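# Place the build plate onto the 3-D printer bed

## Task

Take the build plate resting on the cardboard box and set it on the 3-D printer's bed with the coated side up and its side and back edges lined up with the bed's edges. The printer must stay upright, and the other items next to and behind the printer must stay roughly where they were and the same way up. The result only counts if it holds without the robot supporting it. Finish by releasing the plate and moving the grippers away.

## Robot and tools

Robot: two arms, left_arm and right_arm, each with a two-finger gripper. All poses use one scene frame: origin on the table top midway between the arms, +x out over the table, +z up, and left_arm on the +y side. The names left and right do not match the sides of a camera image. Reported hand positions can be slightly off, more so at long reach, and motions tend to finish a centimetre or more short, usually low.

Gripper axes: fingers point along the gripper's +z and close along its y. end_effector_position is the point between the finger pads, about 1 cm behind the tips. Orientation is a quaternion in w, x, y, z order.

The row (used by both motion tools): 16 numbers in one flat list covering both arms, even if only one moves. Order: left x, y, z (metres, scene frame), left qw, qx, qy, qz, left opening, then the same eight for right. Position and quaternion are absolute targets, not offsets. Opening runs from -1 (closed) to +1 (fully open, 0.094 m). To hold something, command an opening below the current grip_measured: about 0.03 below grips firmly, less grips lighter. Thin parts (under about 2 mm) get less squeeze. To keep an arm still, repeat its last reported full pose and desired opening in every call; to keep an orientation, resend the same quaternion rather than copying a drifted reading.

execute_actions(actions): a list of up to 15 actions; each action is a table of up to 15 rows, each row applied for one control step of 1/30 s. Fewer rows means the final row is held for the rest of the 15 steps. Each step the target is clipped to within 70 mm and 16 degrees of the measured pose, so distant targets need several actions; after an action the arm only continues to its last clipped pose. An action is rejected for both arms if any target lies more than 0.6 m from that gripper's current position along any of its own axes; if the first action fails this (against the latest reported state) or any action is malformed, nothing runs. An empty list just returns the state and images.

move(target, speed, blocking): target is one 16-number row as above (absolute pose per arm). Each gripper travels a straight line toward it, both finishing together, lasting 0.5 to 10 s; longer paths are cut off at 10 s. speed is in m/s, 0.002 to 0.5, default 0.25; rotation is capped at twice that in rad/s. Openings are sent at the start. Moves do not avoid obstacles or the other arm, and grippers lag, wander and may overshoot speed near full extension. Faster contact and targets set deeper past contact press harder. With blocking=false you get a result after 0.5 s while motion continues; until a result shows it ended, call wait or stop before sending other motions. The result adds a move: line giving the ending (done, off_target, moving, held, fault) and limits (paced = pose clipped; held = some steps blocked, after which the arm may speed up), plus each gripper's distance from its target.

wait(seconds): 0 to 10 s, arms hold their last command; returns early if a running move ends. stop(): brakes a running move; needs room, fingers keep moving. zoom_image(camera, region): camera is cam_low, cam_left_wrist or cam_right_wrist; region [x0, y0, x1, y1] in pixels, top-left origin, at most 504 by 504. show_instructions(): shows the reference image (a printer card page) without moving anything. finished_scene(scene): pass the current scene number; ends the scene irreversibly and reports success, so only call it once the plate rests correctly on its own and the grippers are released and clear.

Results: a state line per arm with position and quaternion; Hand target lines show where the controller is currently driving each gripper; grip_measured is the finger opening on the command scale (last Joint positions value is metres), possibly off by about 1 mm. A pose unreachable line means the clearance check altered or blocked that arm's command. FAULT lines mean an arm was stopped. Images come from cam_low, cam_left_wrist, cam_right_wrist, all 504x504; calibration (K, distortion, T_world_to_cam) is provided and may be off by a few degrees and millimetres.

Joint ranges (rad): waist -2.618 to 3.054, shoulder 0 to 3.142, elbow 0 to 3.142, wrist pitch -1.571 to 1.571, wrist yaw -1.571 to 1.571, wrist roll -2.094 to 2.094. Elbows stop just before full extension.

Cautions: never let anything leave the table, which fails the task. Avoid drops, slips, slamming, hard hits and heavy pushing, and never let the arms collide or press on each other. Brief external tugs on held parts or pushes on loose objects can happen, so grip securely. Holding loads heats motors: MOTOR HOT appears at 75 °C, 90 °C halts that arm for 10 s, and 100 °C makes it drop everything and fall, so don't hold loads longer than needed. Smooth, economical motion is preferred.

Each tool is called by a JSON object that holds its "name" and its "arguments", one argument or row to a line.

Reference images:

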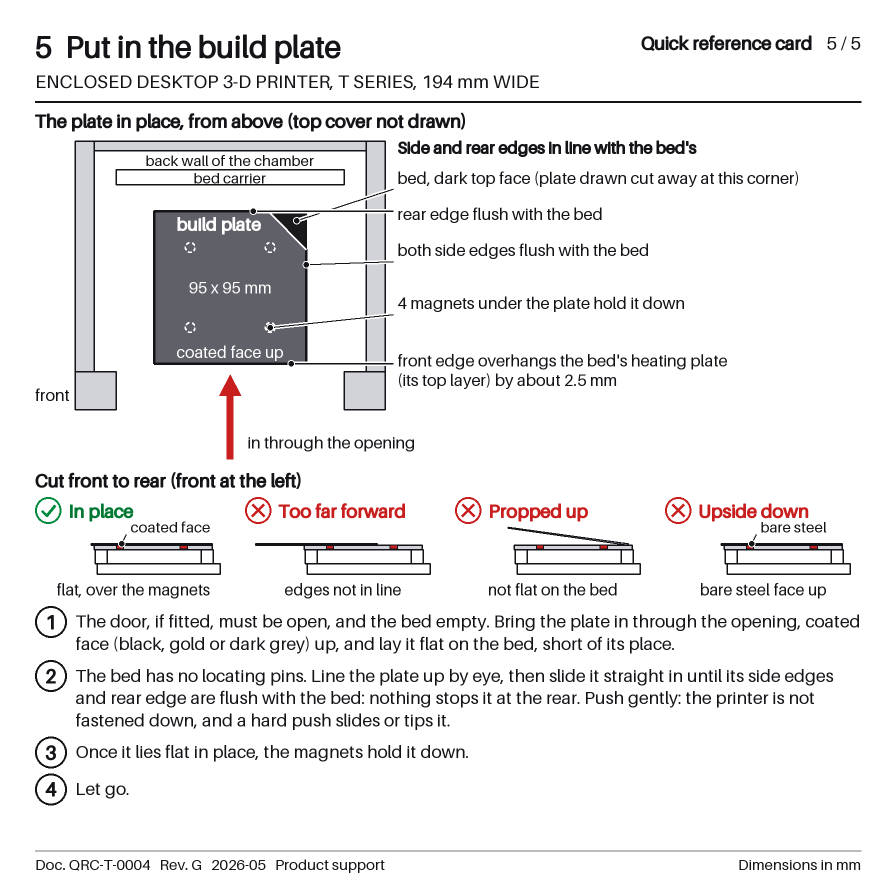

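## Session

{"name": "execute_actions", "arguments": {
  "actions": []
}}

Scene clock: 0.00 s.
left_arm: end_effector_position=(+0.4025, +0.3601, +0.3989) grip_measured=+1.000 end_effector_quat_wxyz=(+0.700, -0.008, +0.714, +0.011) | right_arm: end_effector_position=(+0.3842, -0.2903, +0.3956) grip_measured=+1.000 end_effector_quat_wxyz=(+0.696, -0.038, +0.716, +0.029)
Joint positions: left_arm=[ 0.011  1.062  1.039  0.005 -0.007  0.003  0.094] | right_arm=[ 0.003  1.06   1.035 -0.004 -0.01  -0.011  0.094]
Joint velocities: left_arm=[ 0.007  0.002  0.007  0.007  0.037 -0.037  0.   ] | right_arm=[-0.002  0.007 -0.007 -0.051  0.022 -0.051  0.   ]
Hand target (left_arm): +0.399, +0.360, +0.408; +0.709, -0.009, +0.705, +0.011
Hand target (right_arm): +0.382, -0.291, +0.399; +0.698, -0.037, +0.714, +0.030

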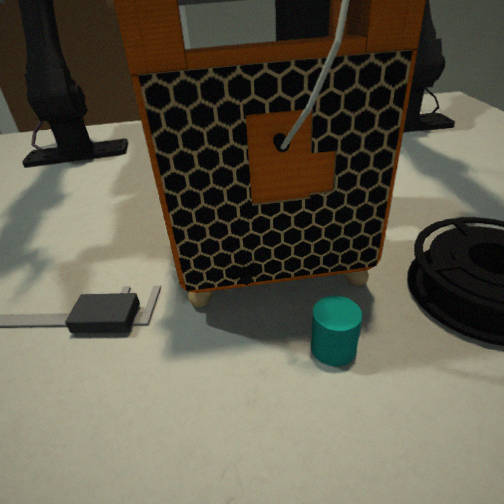

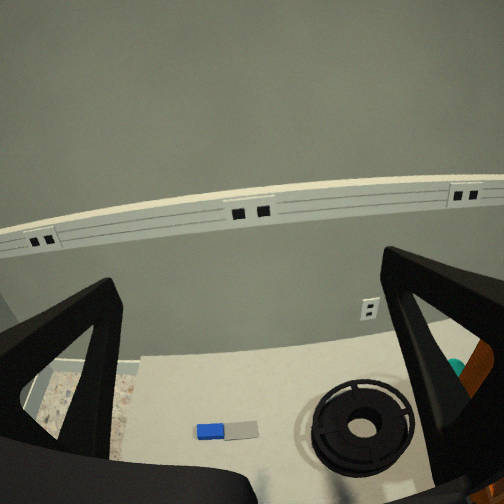

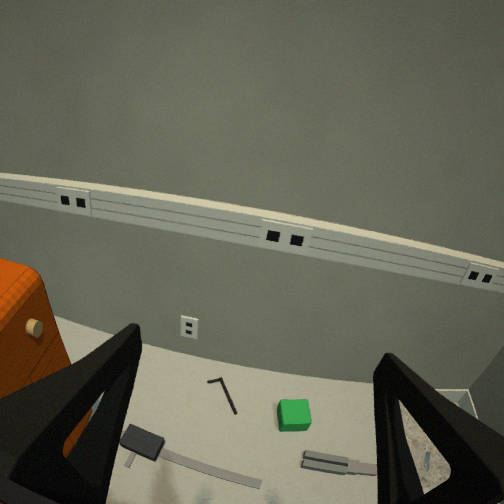

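{"name": "move", "arguments": {
  "target": [0.2,0.22,0.36,0.462,0.331,0.800,-0.191,1,0.2,-0.2,0.36,0.462,-0.331,0.800,0.191,1]
}}

Scene clock: 17.23 s.
left_arm: end_effector_position=(+0.2063, +0.2152, +0.3517) grip_measured=+1.000 end_effector_quat_wxyz=(+0.451, +0.335, +0.805, -0.188) | right_arm: end_effector_position=(+0.2056, -0.2048, +0.3555) grip_measured=+1.000 end_effector_quat_wxyz=(+0.460, -0.319, +0.807, +0.188)
Joint positions: left_arm=[-0.335  0.835  1.335 -1.1    0.391  0.254  0.094] | right_arm=[ 0.059  0.869  1.35  -1.107 -0.528 -0.337  0.094]
Joint velocities: left_arm=[ 0.022  0.012 -0.002 -0.022 -0.095  0.007  0.   ] | right_arm=[ 0.002  0.002  0.007 -0.051  0.022 -0.007  0.   ]
Hand target (left_arm): +0.202, +0.216, +0.363; +0.462, +0.335, +0.799, -0.188
Hand target (right_arm): +0.198, -0.201, +0.364; +0.465, -0.331, +0.798, +0.194
Off the commanded pose (left_arm): 0.011 m, 1 deg.
Off the commanded pose (right_arm): 0.009 m, 2 deg.
move: off_target (left_arm)
camera_calibration (this result's frames):
cam_left_wrist: T_world_to_cam=[[-0.77388, -0.628428, -0.0786675, 0.319589], [-0.546625, 0.725491, -0.418168, 0.11848], [0.319861, -0.28061, -0.904957, 0.413984], [0, 0, 0, 1]] pos_world=[0.17967, 0.23105, 0.449324]
cam_right_wrist: T_world_to_cam=[[0.766093, -0.635004, 0.0993541, -0.322288], [-0.522837, -0.705605, -0.478292, 0.176526], [0.373822, 0.31447, -0.872563, 0.399221], [0, 0, 0, 1]] pos_world=[0.189959, -0.20564, 0.464797]

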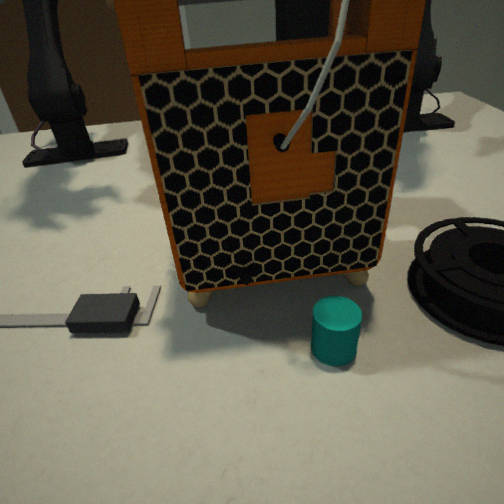

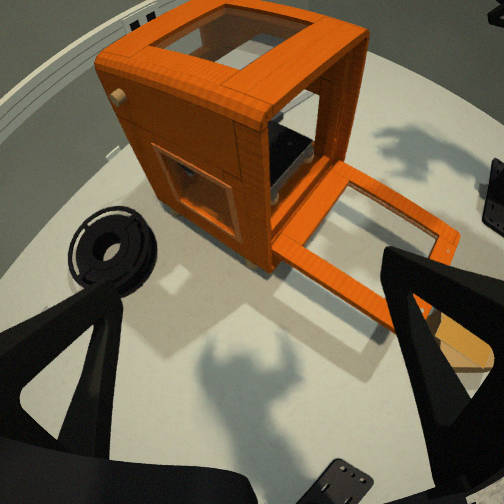

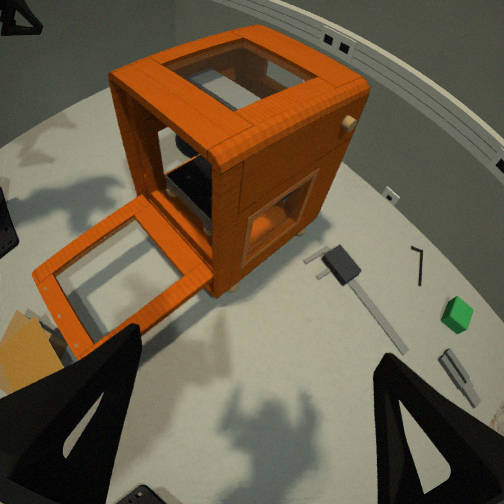

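{"name": "move", "arguments": {
  "target": [0.06,0.13,0.30,0.271,0.653,0.653,-0.271,1,0.12,-0.2,0.33,0.383,-0.5,0.7,0.3,1]
}}

Scene clock: 28.20 s.
left_arm: end_effector_position=(+0.0593, +0.1262, +0.3097) grip_measured=+1.000 end_effector_quat_wxyz=(+0.287, +0.655, +0.645, -0.270) | right_arm: end_effector_position=(+0.1270, -0.2010, +0.3321) grip_measured=+1.000 end_effector_quat_wxyz=(+0.422, -0.471, +0.743, +0.218)
Joint positions: left_arm=[-1.191  0.903  1.335 -1.228  0.262  0.296  0.094] | right_arm=[-0.177  0.807  1.361 -1.556 -0.862 -0.958  0.094]
Joint velocities: left_arm=[-0.002  0.002  0.002 -0.066 -0.022 -0.037  0.   ] | right_arm=[-0.002 -0.007  0.002  0.022  0.037  0.037  0.   ]
Hand target (left_arm): +0.058, +0.126, +0.300; +0.273, +0.657, +0.651, -0.264
Hand target (right_arm): +0.120, -0.200, +0.333; +0.419, -0.471, +0.744, +0.221
Off the commanded pose (left_arm): 0.010 m, 2 deg.
Off the commanded pose (right_arm): 0.007 m, 12 deg.
joint sent to its limit (right arm) — the command would take joint 4 (wrist pitch) past its lower limit, so that joint was sent only as far as its limit.
move: off_target (right_arm)
camera_calibration (this result's frames):
cam_left_wrist: T_world_to_cam=[[-0.989567, 0.11725, -0.083719, 0.0668096], [0.132803, 0.967644, -0.214544, -0.0487993], [0.0558549, -0.223424, -0.97312, 0.427516], [0, 0, 0, 1]] pos_world=[0.0487144, 0.134904, 0.411148]
cam_right_wrist: T_world_to_cam=[[0.923749, -0.340934, 0.174502, -0.243129], [-0.24395, -0.875003, -0.41816, 0.037511], [0.295255, 0.343705, -0.891455, 0.429152], [0, 0, 0, 1]] pos_world=[0.107031, -0.19757, 0.440682]

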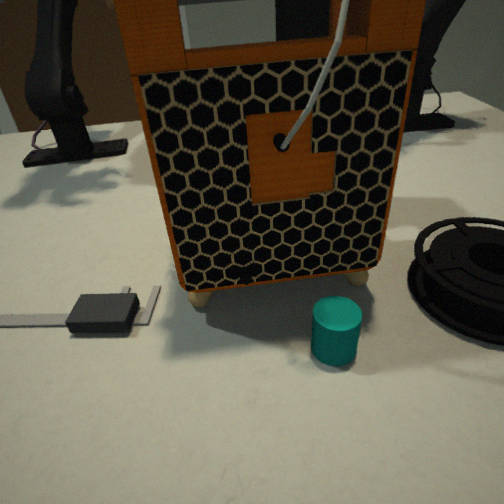

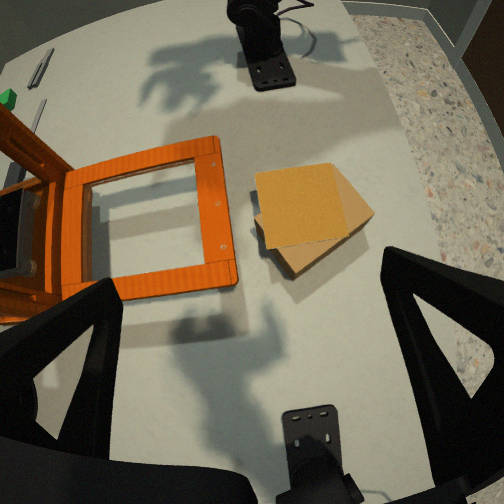

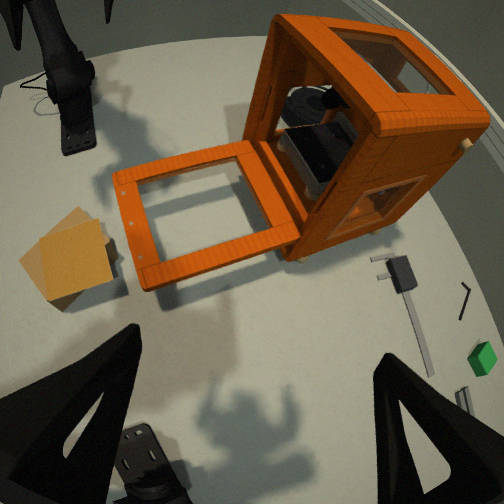

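{"name": "zoom_image", "arguments": {
  "camera": "cam_left_wrist",
  "region": [230,140,390,300]
}}

{"name": "zoom_image", "arguments": {
  "camera": "cam_right_wrist",
  "region": [0,180,160,340]
}}

{"name": "zoom_image", "arguments": {
  "camera": "cam_right_wrist",
  "region": [230,60,410,240]
}}

Region (230, 140, 390, 300) of cam_left_wrist's 504x504 image, scaled by 3.150, with more detail than that image has.

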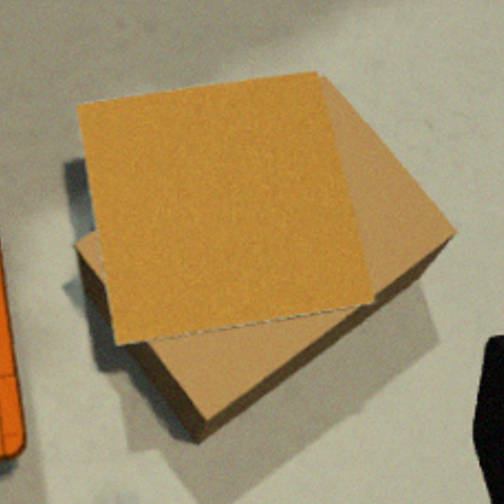

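Region (0, 180, 160, 340) of cam_right_wrist's 504x504 image, scaled by 3.150, with more detail than that image has.

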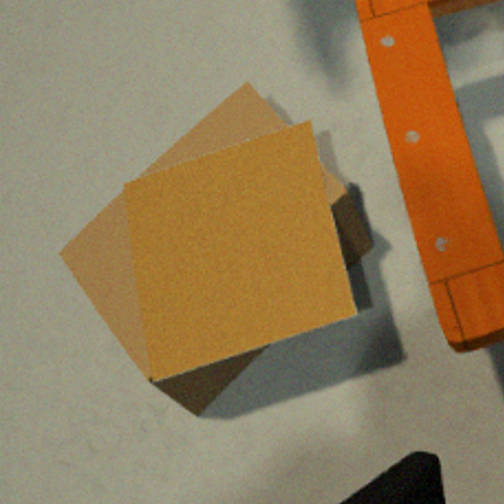

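Region (230, 60, 410, 240) of cam_right_wrist's 504x504 image, scaled by 2.800, with more detail than that image has.

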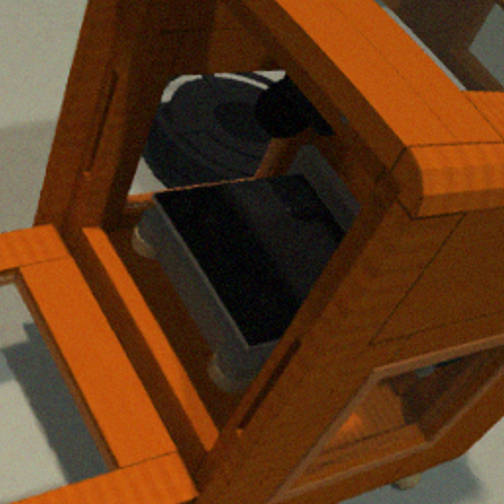

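{"name": "move", "arguments": {
  "target": [0.058,0.126,0.30,0.271,0.653,0.653,-0.271,1,0.055,-0.09,0.10,0.5292,-0.8306,-0.1464,0.0933,-0.4]
}}

Scene clock: 118.20 s.
left_arm: end_effector_position=(+0.0593, +0.1264, +0.3047) grip_measured=+1.000 end_effector_quat_wxyz=(+0.281, +0.655, +0.649, -0.268) | right_arm: end_effector_position=(+0.0539, -0.0899, +0.1083) grip_measured=-0.399 end_effector_quat_wxyz=(-0.559, +0.825, +0.065, -0.047)
Joint positions: left_arm=[-1.191  0.903  1.322 -1.228  0.261  0.293  0.094] | right_arm=[ 0.64   0.631  0.16  -0.174 -0.908 -2.101  0.028]
Joint velocities: left_arm=[ 0.012 -0.017 -0.007  0.007  0.022 -0.037  0.   ] | right_arm=[ 0.007  0.022 -0.002  0.022 -0.051 -0.037 -0.   ]
Hand target (left_arm): +0.058, +0.126, +0.300; +0.271, +0.653, +0.653, -0.271
Hand target (right_arm): +0.048, -0.093, +0.097; -0.551, +0.830, +0.062, -0.063
Off the commanded pose (left_arm): 0.005 m, 1 deg.
Off the commanded pose (right_arm): 0.008 m, 11 deg.
joint sent to its limit (right arm) — the command would take joint 6 (wrist roll) past its lower limit, so that joint was sent only as far as its limit.
move: off_target (right_arm)
camera_calibration (this result's frames):
cam_left_wrist: T_world_to_cam=[[-0.990402, 0.115875, -0.075341, 0.0640323], [0.129028, 0.97055, -0.203431, -0.053584], [0.0495496, -0.2112, -0.976186, 0.422471], [0, 0, 0, 1]] pos_world=[0.0493983, 0.133812, 0.406334]
cam_right_wrist: T_world_to_cam=[[-0.214635, 0.379902, 0.899782, -0.0510958], [0.905087, -0.26888, 0.329425, -0.0651276], [0.367082, 0.885087, -0.286133, 0.192264], [0, 0, 0, 1]] pos_world=[-0.0225975, -0.16827, 0.122443]

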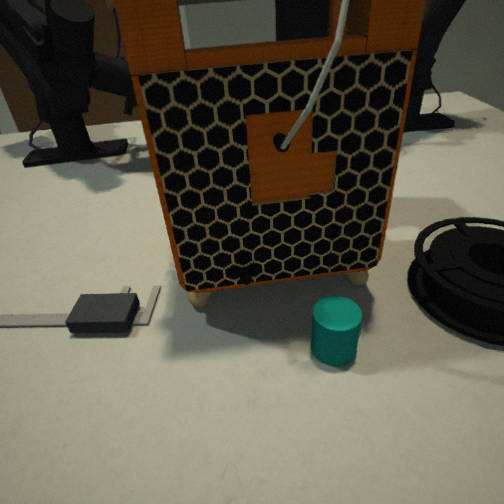

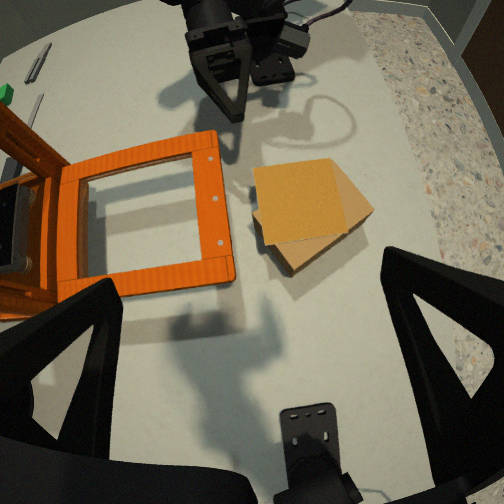

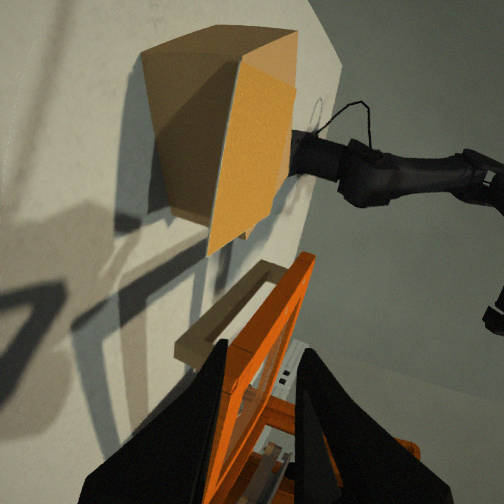

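{"name": "move", "arguments": {
  "target": [0.058,0.126,0.30,0.271,0.653,0.653,-0.271,1,0.036,-0.065,0.062,0.5571,-0.8258,-0.0722,0.0486,-0.4],
  "speed": 0.1
}}

Scene clock: 126.80 s.
left_arm: end_effector_position=(+0.0593, +0.1264, +0.3047) grip_measured=+1.000 end_effector_quat_wxyz=(+0.280, +0.655, +0.649, -0.268) | right_arm: end_effector_position=(+0.0405, -0.0627, +0.0729) grip_measured=-0.399 end_effector_quat_wxyz=(-0.563, +0.821, +0.085, -0.034)
Joint positions: left_arm=[-1.191  0.903  1.322 -1.228  0.261  0.293  0.094] | right_arm=[ 0.883  0.933  0.008  0.427 -0.706 -1.952  0.028]
Joint velocities: left_arm=[-0.017  0.002 -0.007  0.037 -0.037  0.037  0.   ] | right_arm=[-0.002 -0.007 -0.002  0.022 -0.037  0.037  0.   ]
Hand target (left_arm): +0.058, +0.126, +0.300; +0.271, +0.653, +0.653, -0.271
Hand target (right_arm): +0.035, -0.067, +0.062; -0.551, +0.830, +0.075, -0.048
Off the commanded pose (left_arm): 0.005 m, 1 deg.
Off the commanded pose (right_arm): 0.012 m, 2 deg.
joint sent to its limit (right arm) — the command would take joint 3 (elbow) past its lower limit, so that joint was sent only as far as its limit.
move: off_target (right_arm)
camera_calibration (this result's frames):
cam_left_wrist: T_world_to_cam=[[-0.990454, 0.115611, -0.0750717, 0.0639868], [0.128713, 0.970583, -0.203471, -0.0535574], [0.0493399, -0.211192, -0.976199, 0.422486], [0, 0, 0, 1]] pos_world=[0.049424, 0.13381, 0.406337]
cam_right_wrist: T_world_to_cam=[[-0.258694, 0.362656, 0.895298, -0.0313519], [0.895222, -0.25814, 0.363236, -0.0354284], [0.362842, 0.895458, -0.257878, 0.16177], [0, 0, 0, 1]] pos_world=[-0.0350911, -0.142634, 0.0826551]

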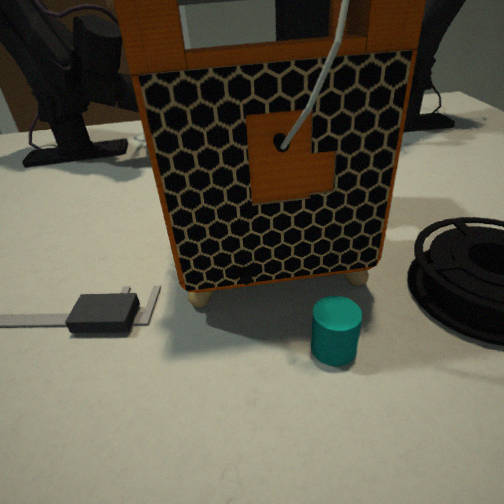

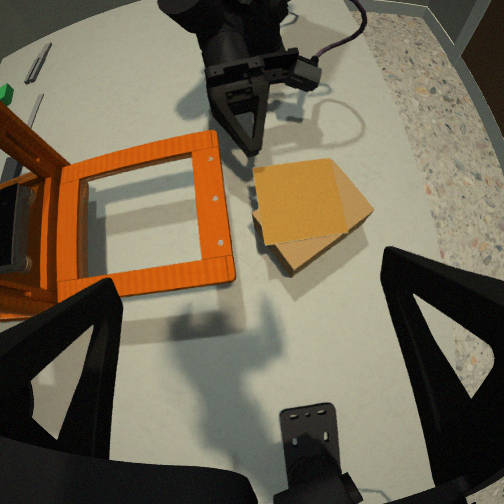

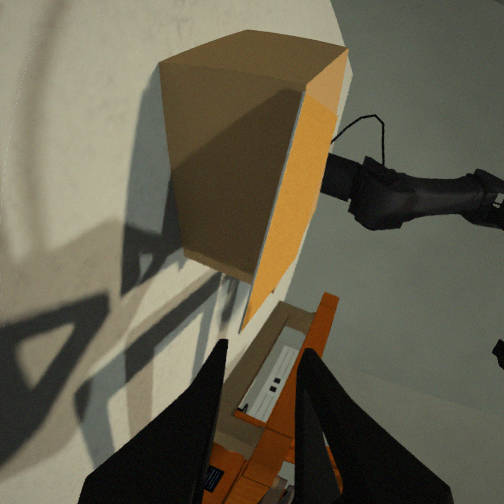

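{"name": "move", "arguments": {
  "target": [0.058,0.126,0.30,0.271,0.653,0.653,-0.271,1,0.022,-0.06,0.055,0.5130,-0.8539,-0.0747,0.0449,-0.4],
  "speed": 0.05
}}

Scene clock: 140.77 s.
left_arm: end_effector_position=(+0.0593, +0.1264, +0.3047) grip_measured=+1.000 end_effector_quat_wxyz=(+0.280, +0.655, +0.649, -0.268) | right_arm: end_effector_position=(+0.0217, -0.0662, +0.0462) grip_measured=-0.399 end_effector_quat_wxyz=(-0.508, +0.857, +0.077, -0.044)
Joint positions: left_arm=[-1.191  0.903  1.322 -1.228  0.261  0.293  0.094] | right_arm=[ 1.045  0.933  0.008  0.332 -0.536 -1.905  0.028]
Joint velocities: left_arm=[ 0.012  0.007  0.002 -0.007  0.051 -0.051  0.   ] | right_arm=[-0.002  0.002 -0.002 -0.022 -0.007 -0.007  0.001]
Hand target (left_arm): +0.058, +0.126, +0.300; +0.271, +0.653, +0.653, -0.271
Hand target (right_arm): +0.022, -0.061, +0.055; -0.512, +0.854, +0.076, -0.044
Off the commanded pose (left_arm): 0.005 m, 1 deg.
Off the commanded pose (right_arm): 0.011 m, 1 deg.
move: off_target (right_arm)
camera_calibration (this result's frames):
cam_left_wrist: T_world_to_cam=[[-0.990454, 0.115611, -0.0750717, 0.0639868], [0.128713, 0.970583, -0.203471, -0.0535574], [0.0493399, -0.211192, -0.976199, 0.422486], [0, 0, 0, 1]] pos_world=[0.049424, 0.13381, 0.406337]
cam_right_wrist: T_world_to_cam=[[-0.245735, 0.479898, 0.842207, -0.0011633], [0.899362, -0.211249, 0.382783, -0.00764779], [0.361612, 0.851511, -0.379691, 0.167623], [0, 0, 0, 1]] pos_world=[-0.0540223, -0.14379, 0.0675523]

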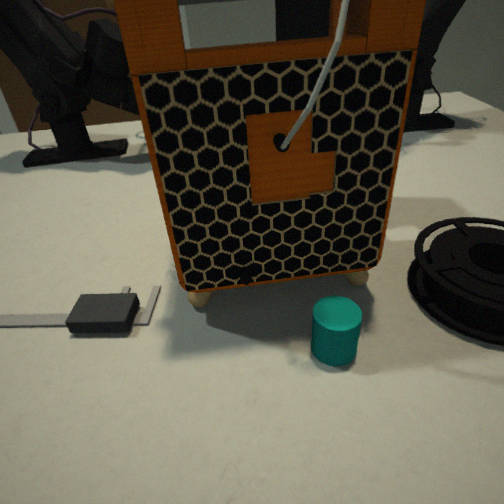

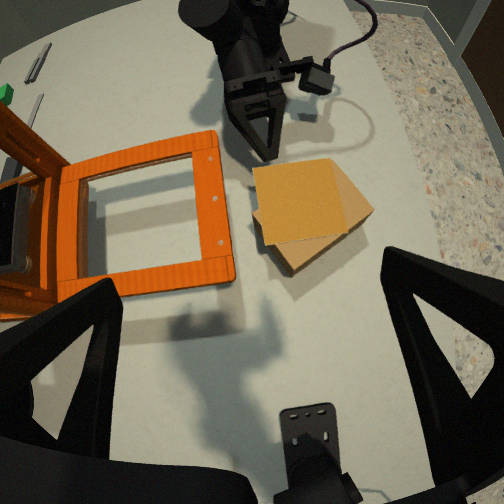

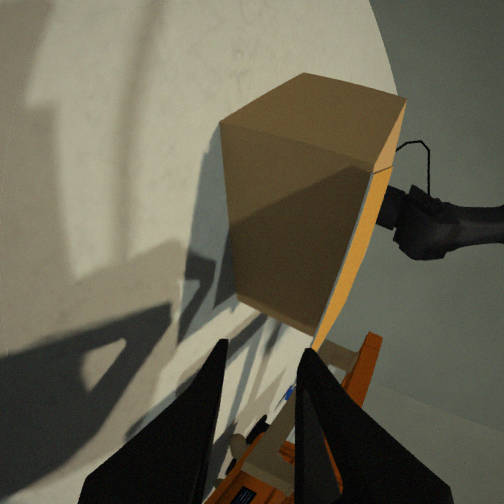

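{"name": "move", "arguments": {
  "target": [0.058,0.126,0.30,0.271,0.653,0.653,-0.271,1,0.020,-0.058,0.070,0.5130,-0.8539,-0.0747,0.0449,-0.3],
  "speed": 0.05
}}

Scene clock: 148.57 s.
left_arm: end_effector_position=(+0.0593, +0.1264, +0.3047) grip_measured=+1.000 end_effector_quat_wxyz=(+0.280, +0.655, +0.649, -0.268) | right_arm: end_effector_position=(+0.0205, -0.0622, +0.0587) grip_measured=-0.301 end_effector_quat_wxyz=(-0.506, +0.858, +0.075, -0.045)
Joint positions: left_arm=[-1.191  0.903  1.322 -1.228  0.261  0.293  0.094] | right_arm=[ 1.071  0.864  0.057  0.218 -0.513 -1.885  0.033]
Joint velocities: left_arm=[-0.017  0.007 -0.002 -0.022  0.007  0.022  0.   ] | right_arm=[-0.002 -0.002 -0.012 -0.066  0.022 -0.081  0.001]
Hand target (left_arm): +0.058, +0.126, +0.300; +0.271, +0.653, +0.653, -0.271
Hand target (right_arm): +0.020, -0.057, +0.069; -0.513, +0.854, +0.075, -0.045
Off the commanded pose (left_arm): 0.005 m, 1 deg.
Off the commanded pose (right_arm): 0.012 m, 1 deg.
move: off_target (right_arm)
camera_calibration (this result's frames):
cam_left_wrist: T_world_to_cam=[[-0.990454, 0.115611, -0.0750717, 0.0639868], [0.128713, 0.970583, -0.203471, -0.0535574], [0.0493399, -0.211192, -0.976199, 0.422486], [0, 0, 0, 1]] pos_world=[0.049424, 0.13381, 0.406337]
cam_right_wrist: T_world_to_cam=[[-0.241662, 0.484446, 0.84078, -0.0136532], [0.900019, -0.21198, 0.380829, -0.0104315], [0.36272, 0.84875, -0.384783, 0.169421], [0, 0, 0, 1]] pos_world=[-0.0553632, -0.139393, 0.0806422]

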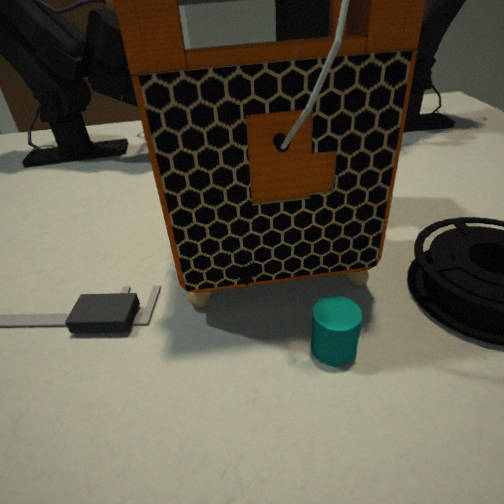

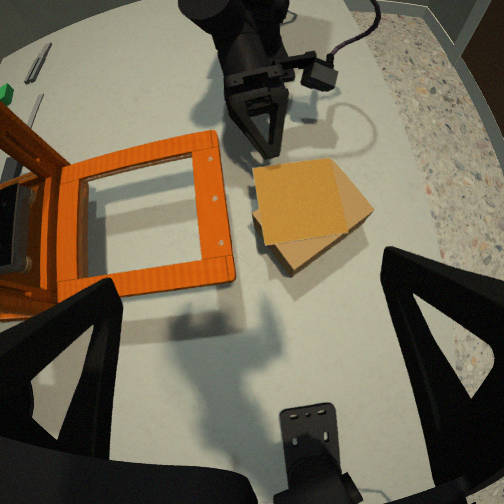

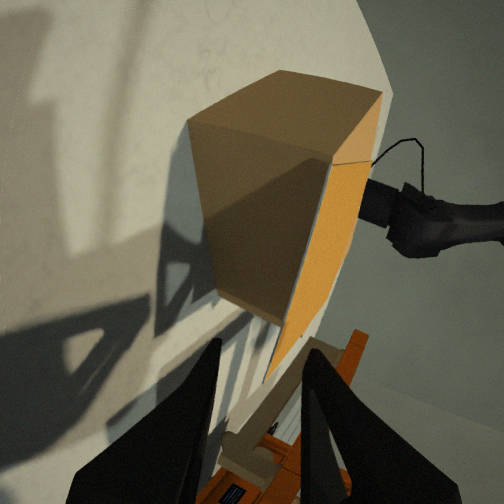

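{"name": "move", "arguments": {
  "target": [0.058,0.126,0.30,0.271,0.653,0.653,-0.271,1,0.015,-0.026,0.068,0.5571,-0.8258,-0.0722,0.0486,-0.3],
  "speed": 0.04
}}

Scene clock: 157.83 s.
left_arm: end_effector_position=(+0.0593, +0.1264, +0.3047) grip_measured=+1.000 end_effector_quat_wxyz=(+0.280, +0.655, +0.649, -0.268) | right_arm: end_effector_position=(+0.0186, -0.0244, +0.0736) grip_measured=-0.301 end_effector_quat_wxyz=(-0.563, +0.822, +0.078, -0.039)
Joint positions: left_arm=[-1.191  0.903  1.322 -1.228  0.261  0.293  0.094] | right_arm=[ 1.162  1.198  0.057  0.724 -0.455 -1.788  0.033]
Joint velocities: left_arm=[ 0.012  0.002 -0.002 -0.081  0.022 -0.066  0.   ] | right_arm=[ 0.002  0.012 -0.017  0.081 -0.007 -0.022 -0.001]
Hand target (left_arm): +0.058, +0.126, +0.300; +0.271, +0.653, +0.653, -0.271
Hand target (right_arm): +0.015, -0.027, +0.068; -0.556, +0.827, +0.074, -0.047
Off the commanded pose (left_arm): 0.005 m, 1 deg.
Off the commanded pose (right_arm): 0.007 m, 1 deg.
move: done
camera_calibration (this result's frames):
cam_left_wrist: T_world_to_cam=[[-0.990454, 0.115611, -0.0750717, 0.0639868], [0.128713, 0.970583, -0.203471, -0.0535574], [0.0493399, -0.211192, -0.976199, 0.422486], [0, 0, 0, 1]] pos_world=[0.049424, 0.13381, 0.406337]
cam_right_wrist: T_world_to_cam=[[-0.242574, 0.366834, 0.898104, -0.0519803], [0.899224, -0.262405, 0.350057, -0.00537454], [0.364079, 0.892511, -0.266214, 0.136042], [0, 0, 0, 1]] pos_world=[-0.0573061, -0.103761, 0.0847813]

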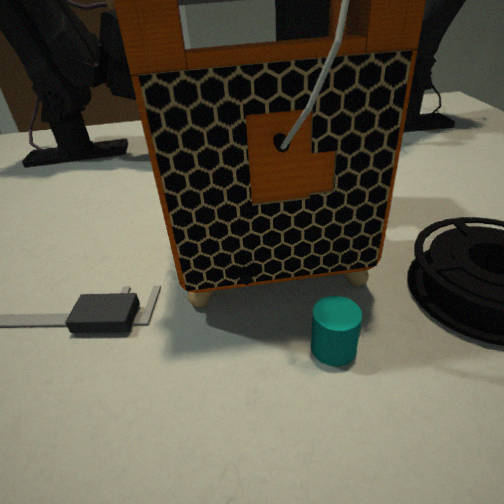

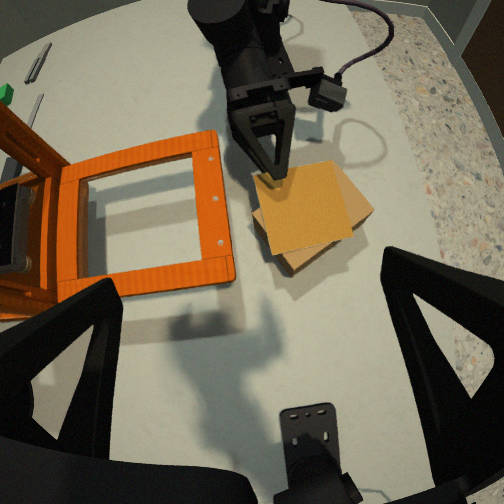

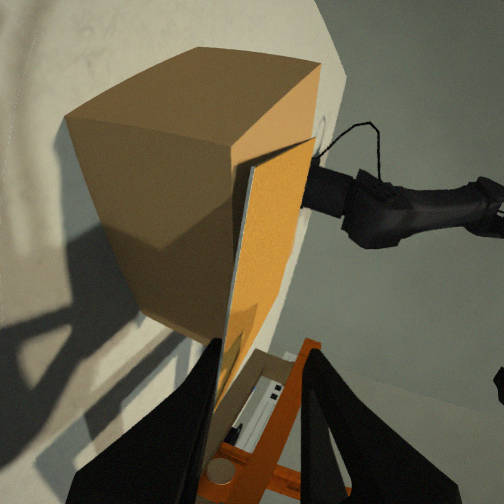

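{"name": "move", "arguments": {
  "target": [0.058,0.126,0.30,0.271,0.653,0.653,-0.271,1,0.020,-0.034,0.057,0.5571,-0.8258,-0.0722,0.0486,-0.2],
  "speed": 0.03
}}

{"name": "zoom_image", "arguments": {
  "camera": "cam_left_wrist",
  "region": [220,120,390,290]
}}

Scene clock: 164.33 s.
left_arm: end_effector_position=(+0.0593, +0.1264, +0.3047) grip_measured=+1.000 end_effector_quat_wxyz=(+0.280, +0.655, +0.649, -0.268) | right_arm: end_effector_position=(+0.0215, -0.0281, +0.0657) grip_measured=-0.201 end_effector_quat_wxyz=(-0.565, +0.821, +0.073, -0.041)
Joint positions: left_arm=[-1.191  0.903  1.322 -1.228  0.261  0.293  0.094] | right_arm=[ 1.135  1.273  0.026  0.831 -0.479 -1.788  0.038]
Joint velocities: left_arm=[ 0.012 -0.012  0.007  0.037 -0.051 -0.037  0.   ] | right_arm=[ 0.007 -0.007  0.002  0.066 -0.051 -0.007 -0.001]
Hand target (left_arm): +0.058, +0.126, +0.300; +0.271, +0.653, +0.653, -0.271
Hand target (right_arm): +0.020, -0.034, +0.058; -0.557, +0.826, +0.072, -0.049
Off the commanded pose (left_arm): 0.005 m, 1 deg.
Off the commanded pose (right_arm): 0.011 m, 1 deg.
move: off_target (right_arm)
camera_calibration (this result's frames):
cam_left_wrist: T_world_to_cam=[[-0.990454, 0.115611, -0.0750717, 0.0639868], [0.128713, 0.970583, -0.203471, -0.0535574], [0.0493399, -0.211192, -0.976199, 0.422486], [0, 0, 0, 1]] pos_world=[0.049424, 0.13381, 0.406337]
cam_right_wrist: T_world_to_cam=[[-0.232453, 0.364233, 0.901831, -0.0433499], [0.900983, -0.268596, 0.340715, -0.00581408], [0.366328, 0.891735, -0.265732, 0.136128], [0, 0, 0, 1]] pos_world=[-0.0547058, -0.107162, 0.0772488]

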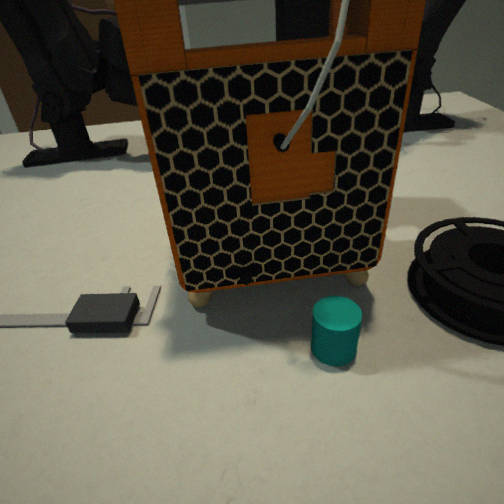

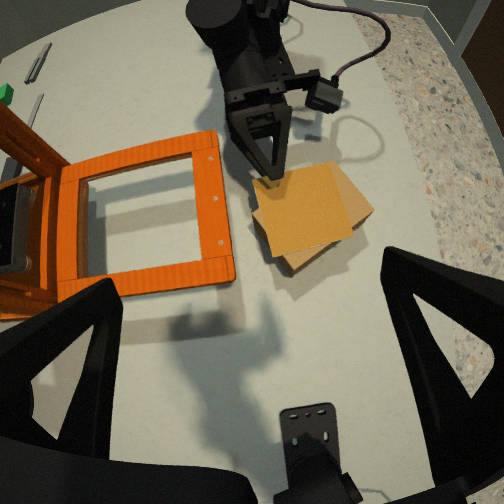

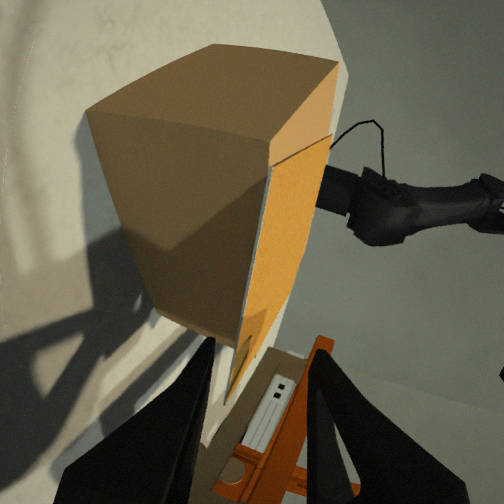

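Region (220, 120, 390, 290) of cam_left_wrist's 504x504 image, scaled by 2.965, with more detail than that image has.

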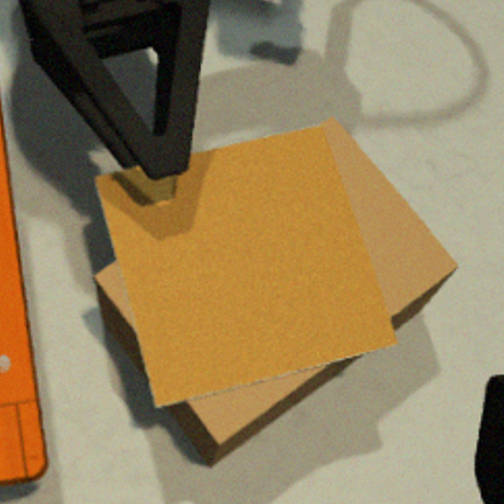

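{"name": "move", "arguments": {
  "target": [0.058,0.126,0.30,0.271,0.653,0.653,-0.271,1,0.022,-0.010,0.062,0.5571,-0.8258,-0.0722,0.0486,-0.3],
  "speed": 0.03
}}

{"name": "zoom_image", "arguments": {
  "camera": "cam_left_wrist",
  "region": [220,120,390,290]
}}

Scene clock: 172.13 s.
left_arm: end_effector_position=(+0.0593, +0.1264, +0.3047) grip_measured=+1.000 end_effector_quat_wxyz=(+0.280, +0.655, +0.649, -0.268) | right_arm: end_effector_position=(+0.0218, -0.0180, +0.0579) grip_measured=-0.299 end_effector_quat_wxyz=(-0.554, +0.828, +0.074, -0.047)
Joint positions: left_arm=[-1.191  0.903  1.322 -1.228  0.261  0.293  0.094] | right_arm=[ 1.151  1.379  0.067  0.87  -0.47  -1.788  0.033]
Joint velocities: left_arm=[-0.007 -0.012 -0.002 -0.007 -0.081 -0.007  0.   ] | right_arm=[ 0.002 -0.022  0.007  0.081  0.022  0.051 -0.001]
Hand target (left_arm): +0.058, +0.126, +0.300; +0.271, +0.653, +0.653, -0.271
Hand target (right_arm): +0.022, -0.011, +0.062; -0.557, +0.826, +0.072, -0.049
Off the commanded pose (left_arm): 0.005 m, 1 deg.
Off the commanded pose (right_arm): 0.009 m, 1 deg.
move: done
camera_calibration (this result's frames):
cam_left_wrist: T_world_to_cam=[[-0.990454, 0.115611, -0.0750717, 0.0639868], [0.128713, 0.970583, -0.203471, -0.0535574], [0.0493399, -0.211192, -0.976199, 0.422486], [0, 0, 0, 1]] pos_world=[0.049424, 0.13381, 0.406337]
cam_right_wrist: T_world_to_cam=[[-0.230066, 0.387245, 0.892811, -0.0390158], [0.904858, -0.252549, 0.34271, -0.000604274], [0.358191, 0.886713, -0.292299, 0.126599], [0, 0, 0, 1]] pos_world=[-0.0537761, -0.0973009, 0.0720457]

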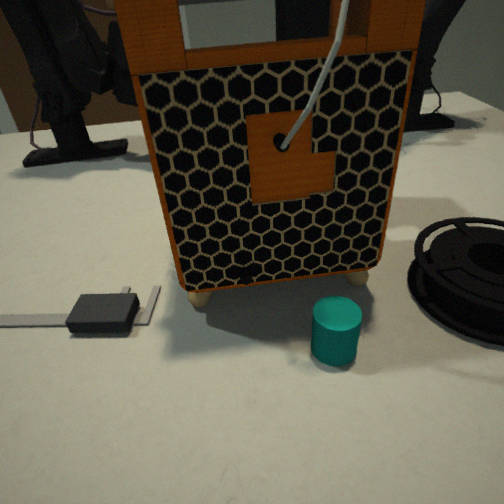

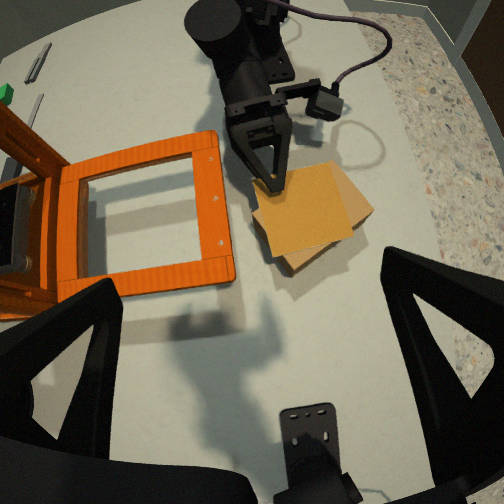

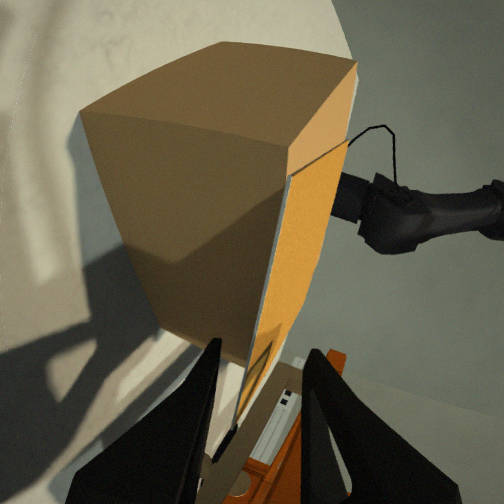

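Region (220, 120, 390, 290) of cam_left_wrist's 504x504 image, scaled by 2.965, with more detail than that image has.

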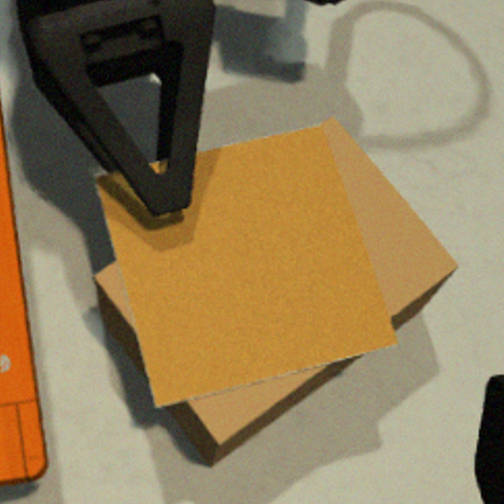

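{"name": "execute_actions", "arguments": {
  "actions": [
    [[0.058,0.126,0.30,0.271,0.653,0.653,-0.271,1,0.022,-0.010,0.062,0.5571,-0.8258,-0.0722,0.0486,-0.6]],
    [[0.058,0.126,0.30,0.271,0.653,0.653,-0.271,1,0.022,-0.010,0.064,0.5571,-0.8258,-0.0722,0.0486,-0.8]],
    [[0.058,0.126,0.30,0.271,0.653,0.653,-0.271,1,0.022,-0.009,0.072,0.5571,-0.8258,-0.0722,0.0486,-0.87]],
    [[0.058,0.126,0.30,0.271,0.653,0.653,-0.271,1,0.022,-0.008,0.080,0.5571,-0.8258,-0.0722,0.0486,-0.92]],
    [[0.058,0.126,0.30,0.271,0.653,0.653,-0.271,1,0.022,-0.007,0.088,0.5571,-0.8258,-0.0722,0.0486,-1]]
  ]
}}

{"name": "zoom_image", "arguments": {
  "camera": "cam_left_wrist",
  "region": [220,120,390,290]
}}

Scene clock: 183.60 s.
left_arm: end_effector_position=(+0.0593, +0.1264, +0.3047) grip_measured=+1.000 end_effector_quat_wxyz=(+0.280, +0.655, +0.649, -0.268) | right_arm: end_effector_position=(+0.0240, -0.0099, +0.0831) grip_measured=-0.982 end_effector_quat_wxyz=(-0.560, +0.824, +0.074, -0.044)
Joint positions: left_arm=[-1.191  0.903  1.322 -1.228  0.261  0.293  0.094] | right_arm=[ 1.157  1.22   0.136  0.658 -0.462 -1.782  0.001]
Joint velocities: left_arm=[ 0.007  0.007 -0.017  0.037  0.037  0.066  0.   ] | right_arm=[-0.012 -0.002  0.007 -0.037  0.037  0.007 -0.001]
Hand target (left_arm): +0.058, +0.126, +0.300; +0.271, +0.653, +0.653, -0.271
Hand target (right_arm): +0.022, -0.007, +0.088; -0.558, +0.825, +0.072, -0.048
Off the commanded pose (left_arm): 0.005 m, 1 deg.
Off the commanded pose (right_arm): 0.006 m, 1 deg.
camera_calibration (this result's frames):
cam_left_wrist: T_world_to_cam=[[-0.990454, 0.115611, -0.0750717, 0.0639868], [0.128713, 0.970583, -0.203471, -0.0535574], [0.0493399, -0.211192, -0.976199, 0.422486], [0, 0, 0, 1]] pos_world=[0.049424, 0.13381, 0.406337]
cam_right_wrist: T_world_to_cam=[[-0.231783, 0.37494, 0.897606, -0.0646881], [0.90295, -0.260343, 0.341911, -0.00913863], [0.361881, 0.889743, -0.278209, 0.12478], [0, 0, 0, 1]] pos_world=[-0.0518975, -0.0891473, 0.095904]

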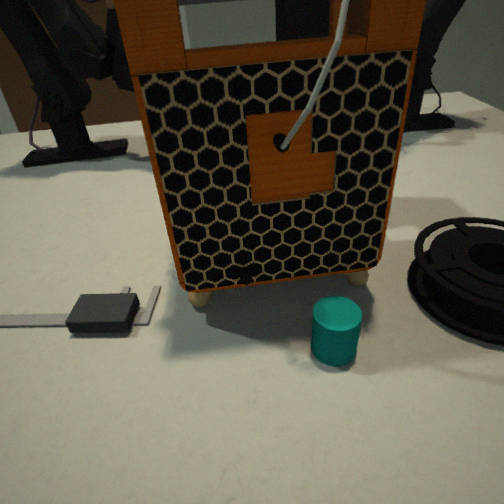

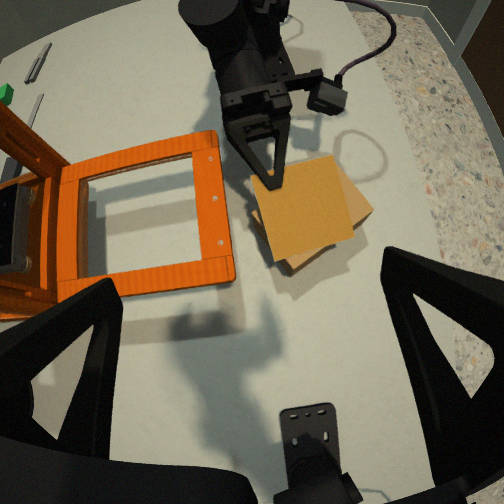

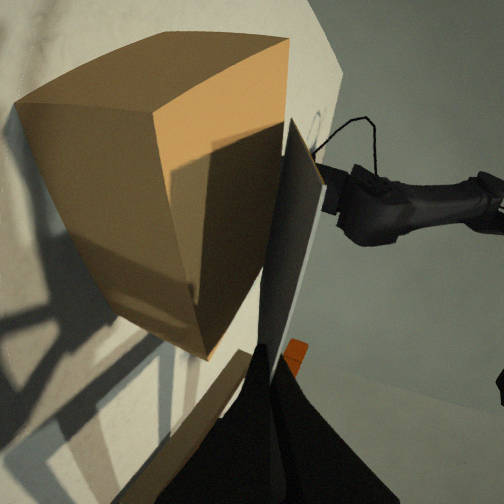

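Region (220, 120, 390, 290) of cam_left_wrist's 504x504 image, scaled by 2.965, with more detail than that image has.

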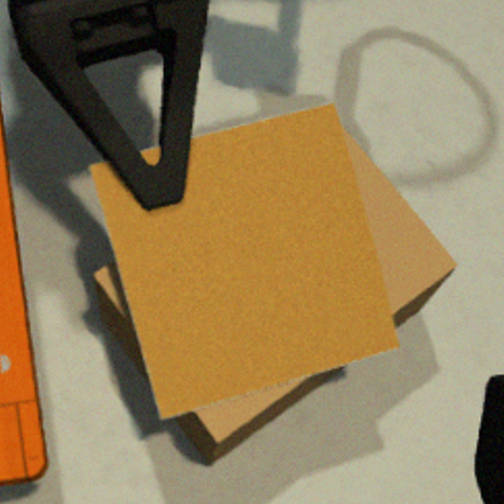

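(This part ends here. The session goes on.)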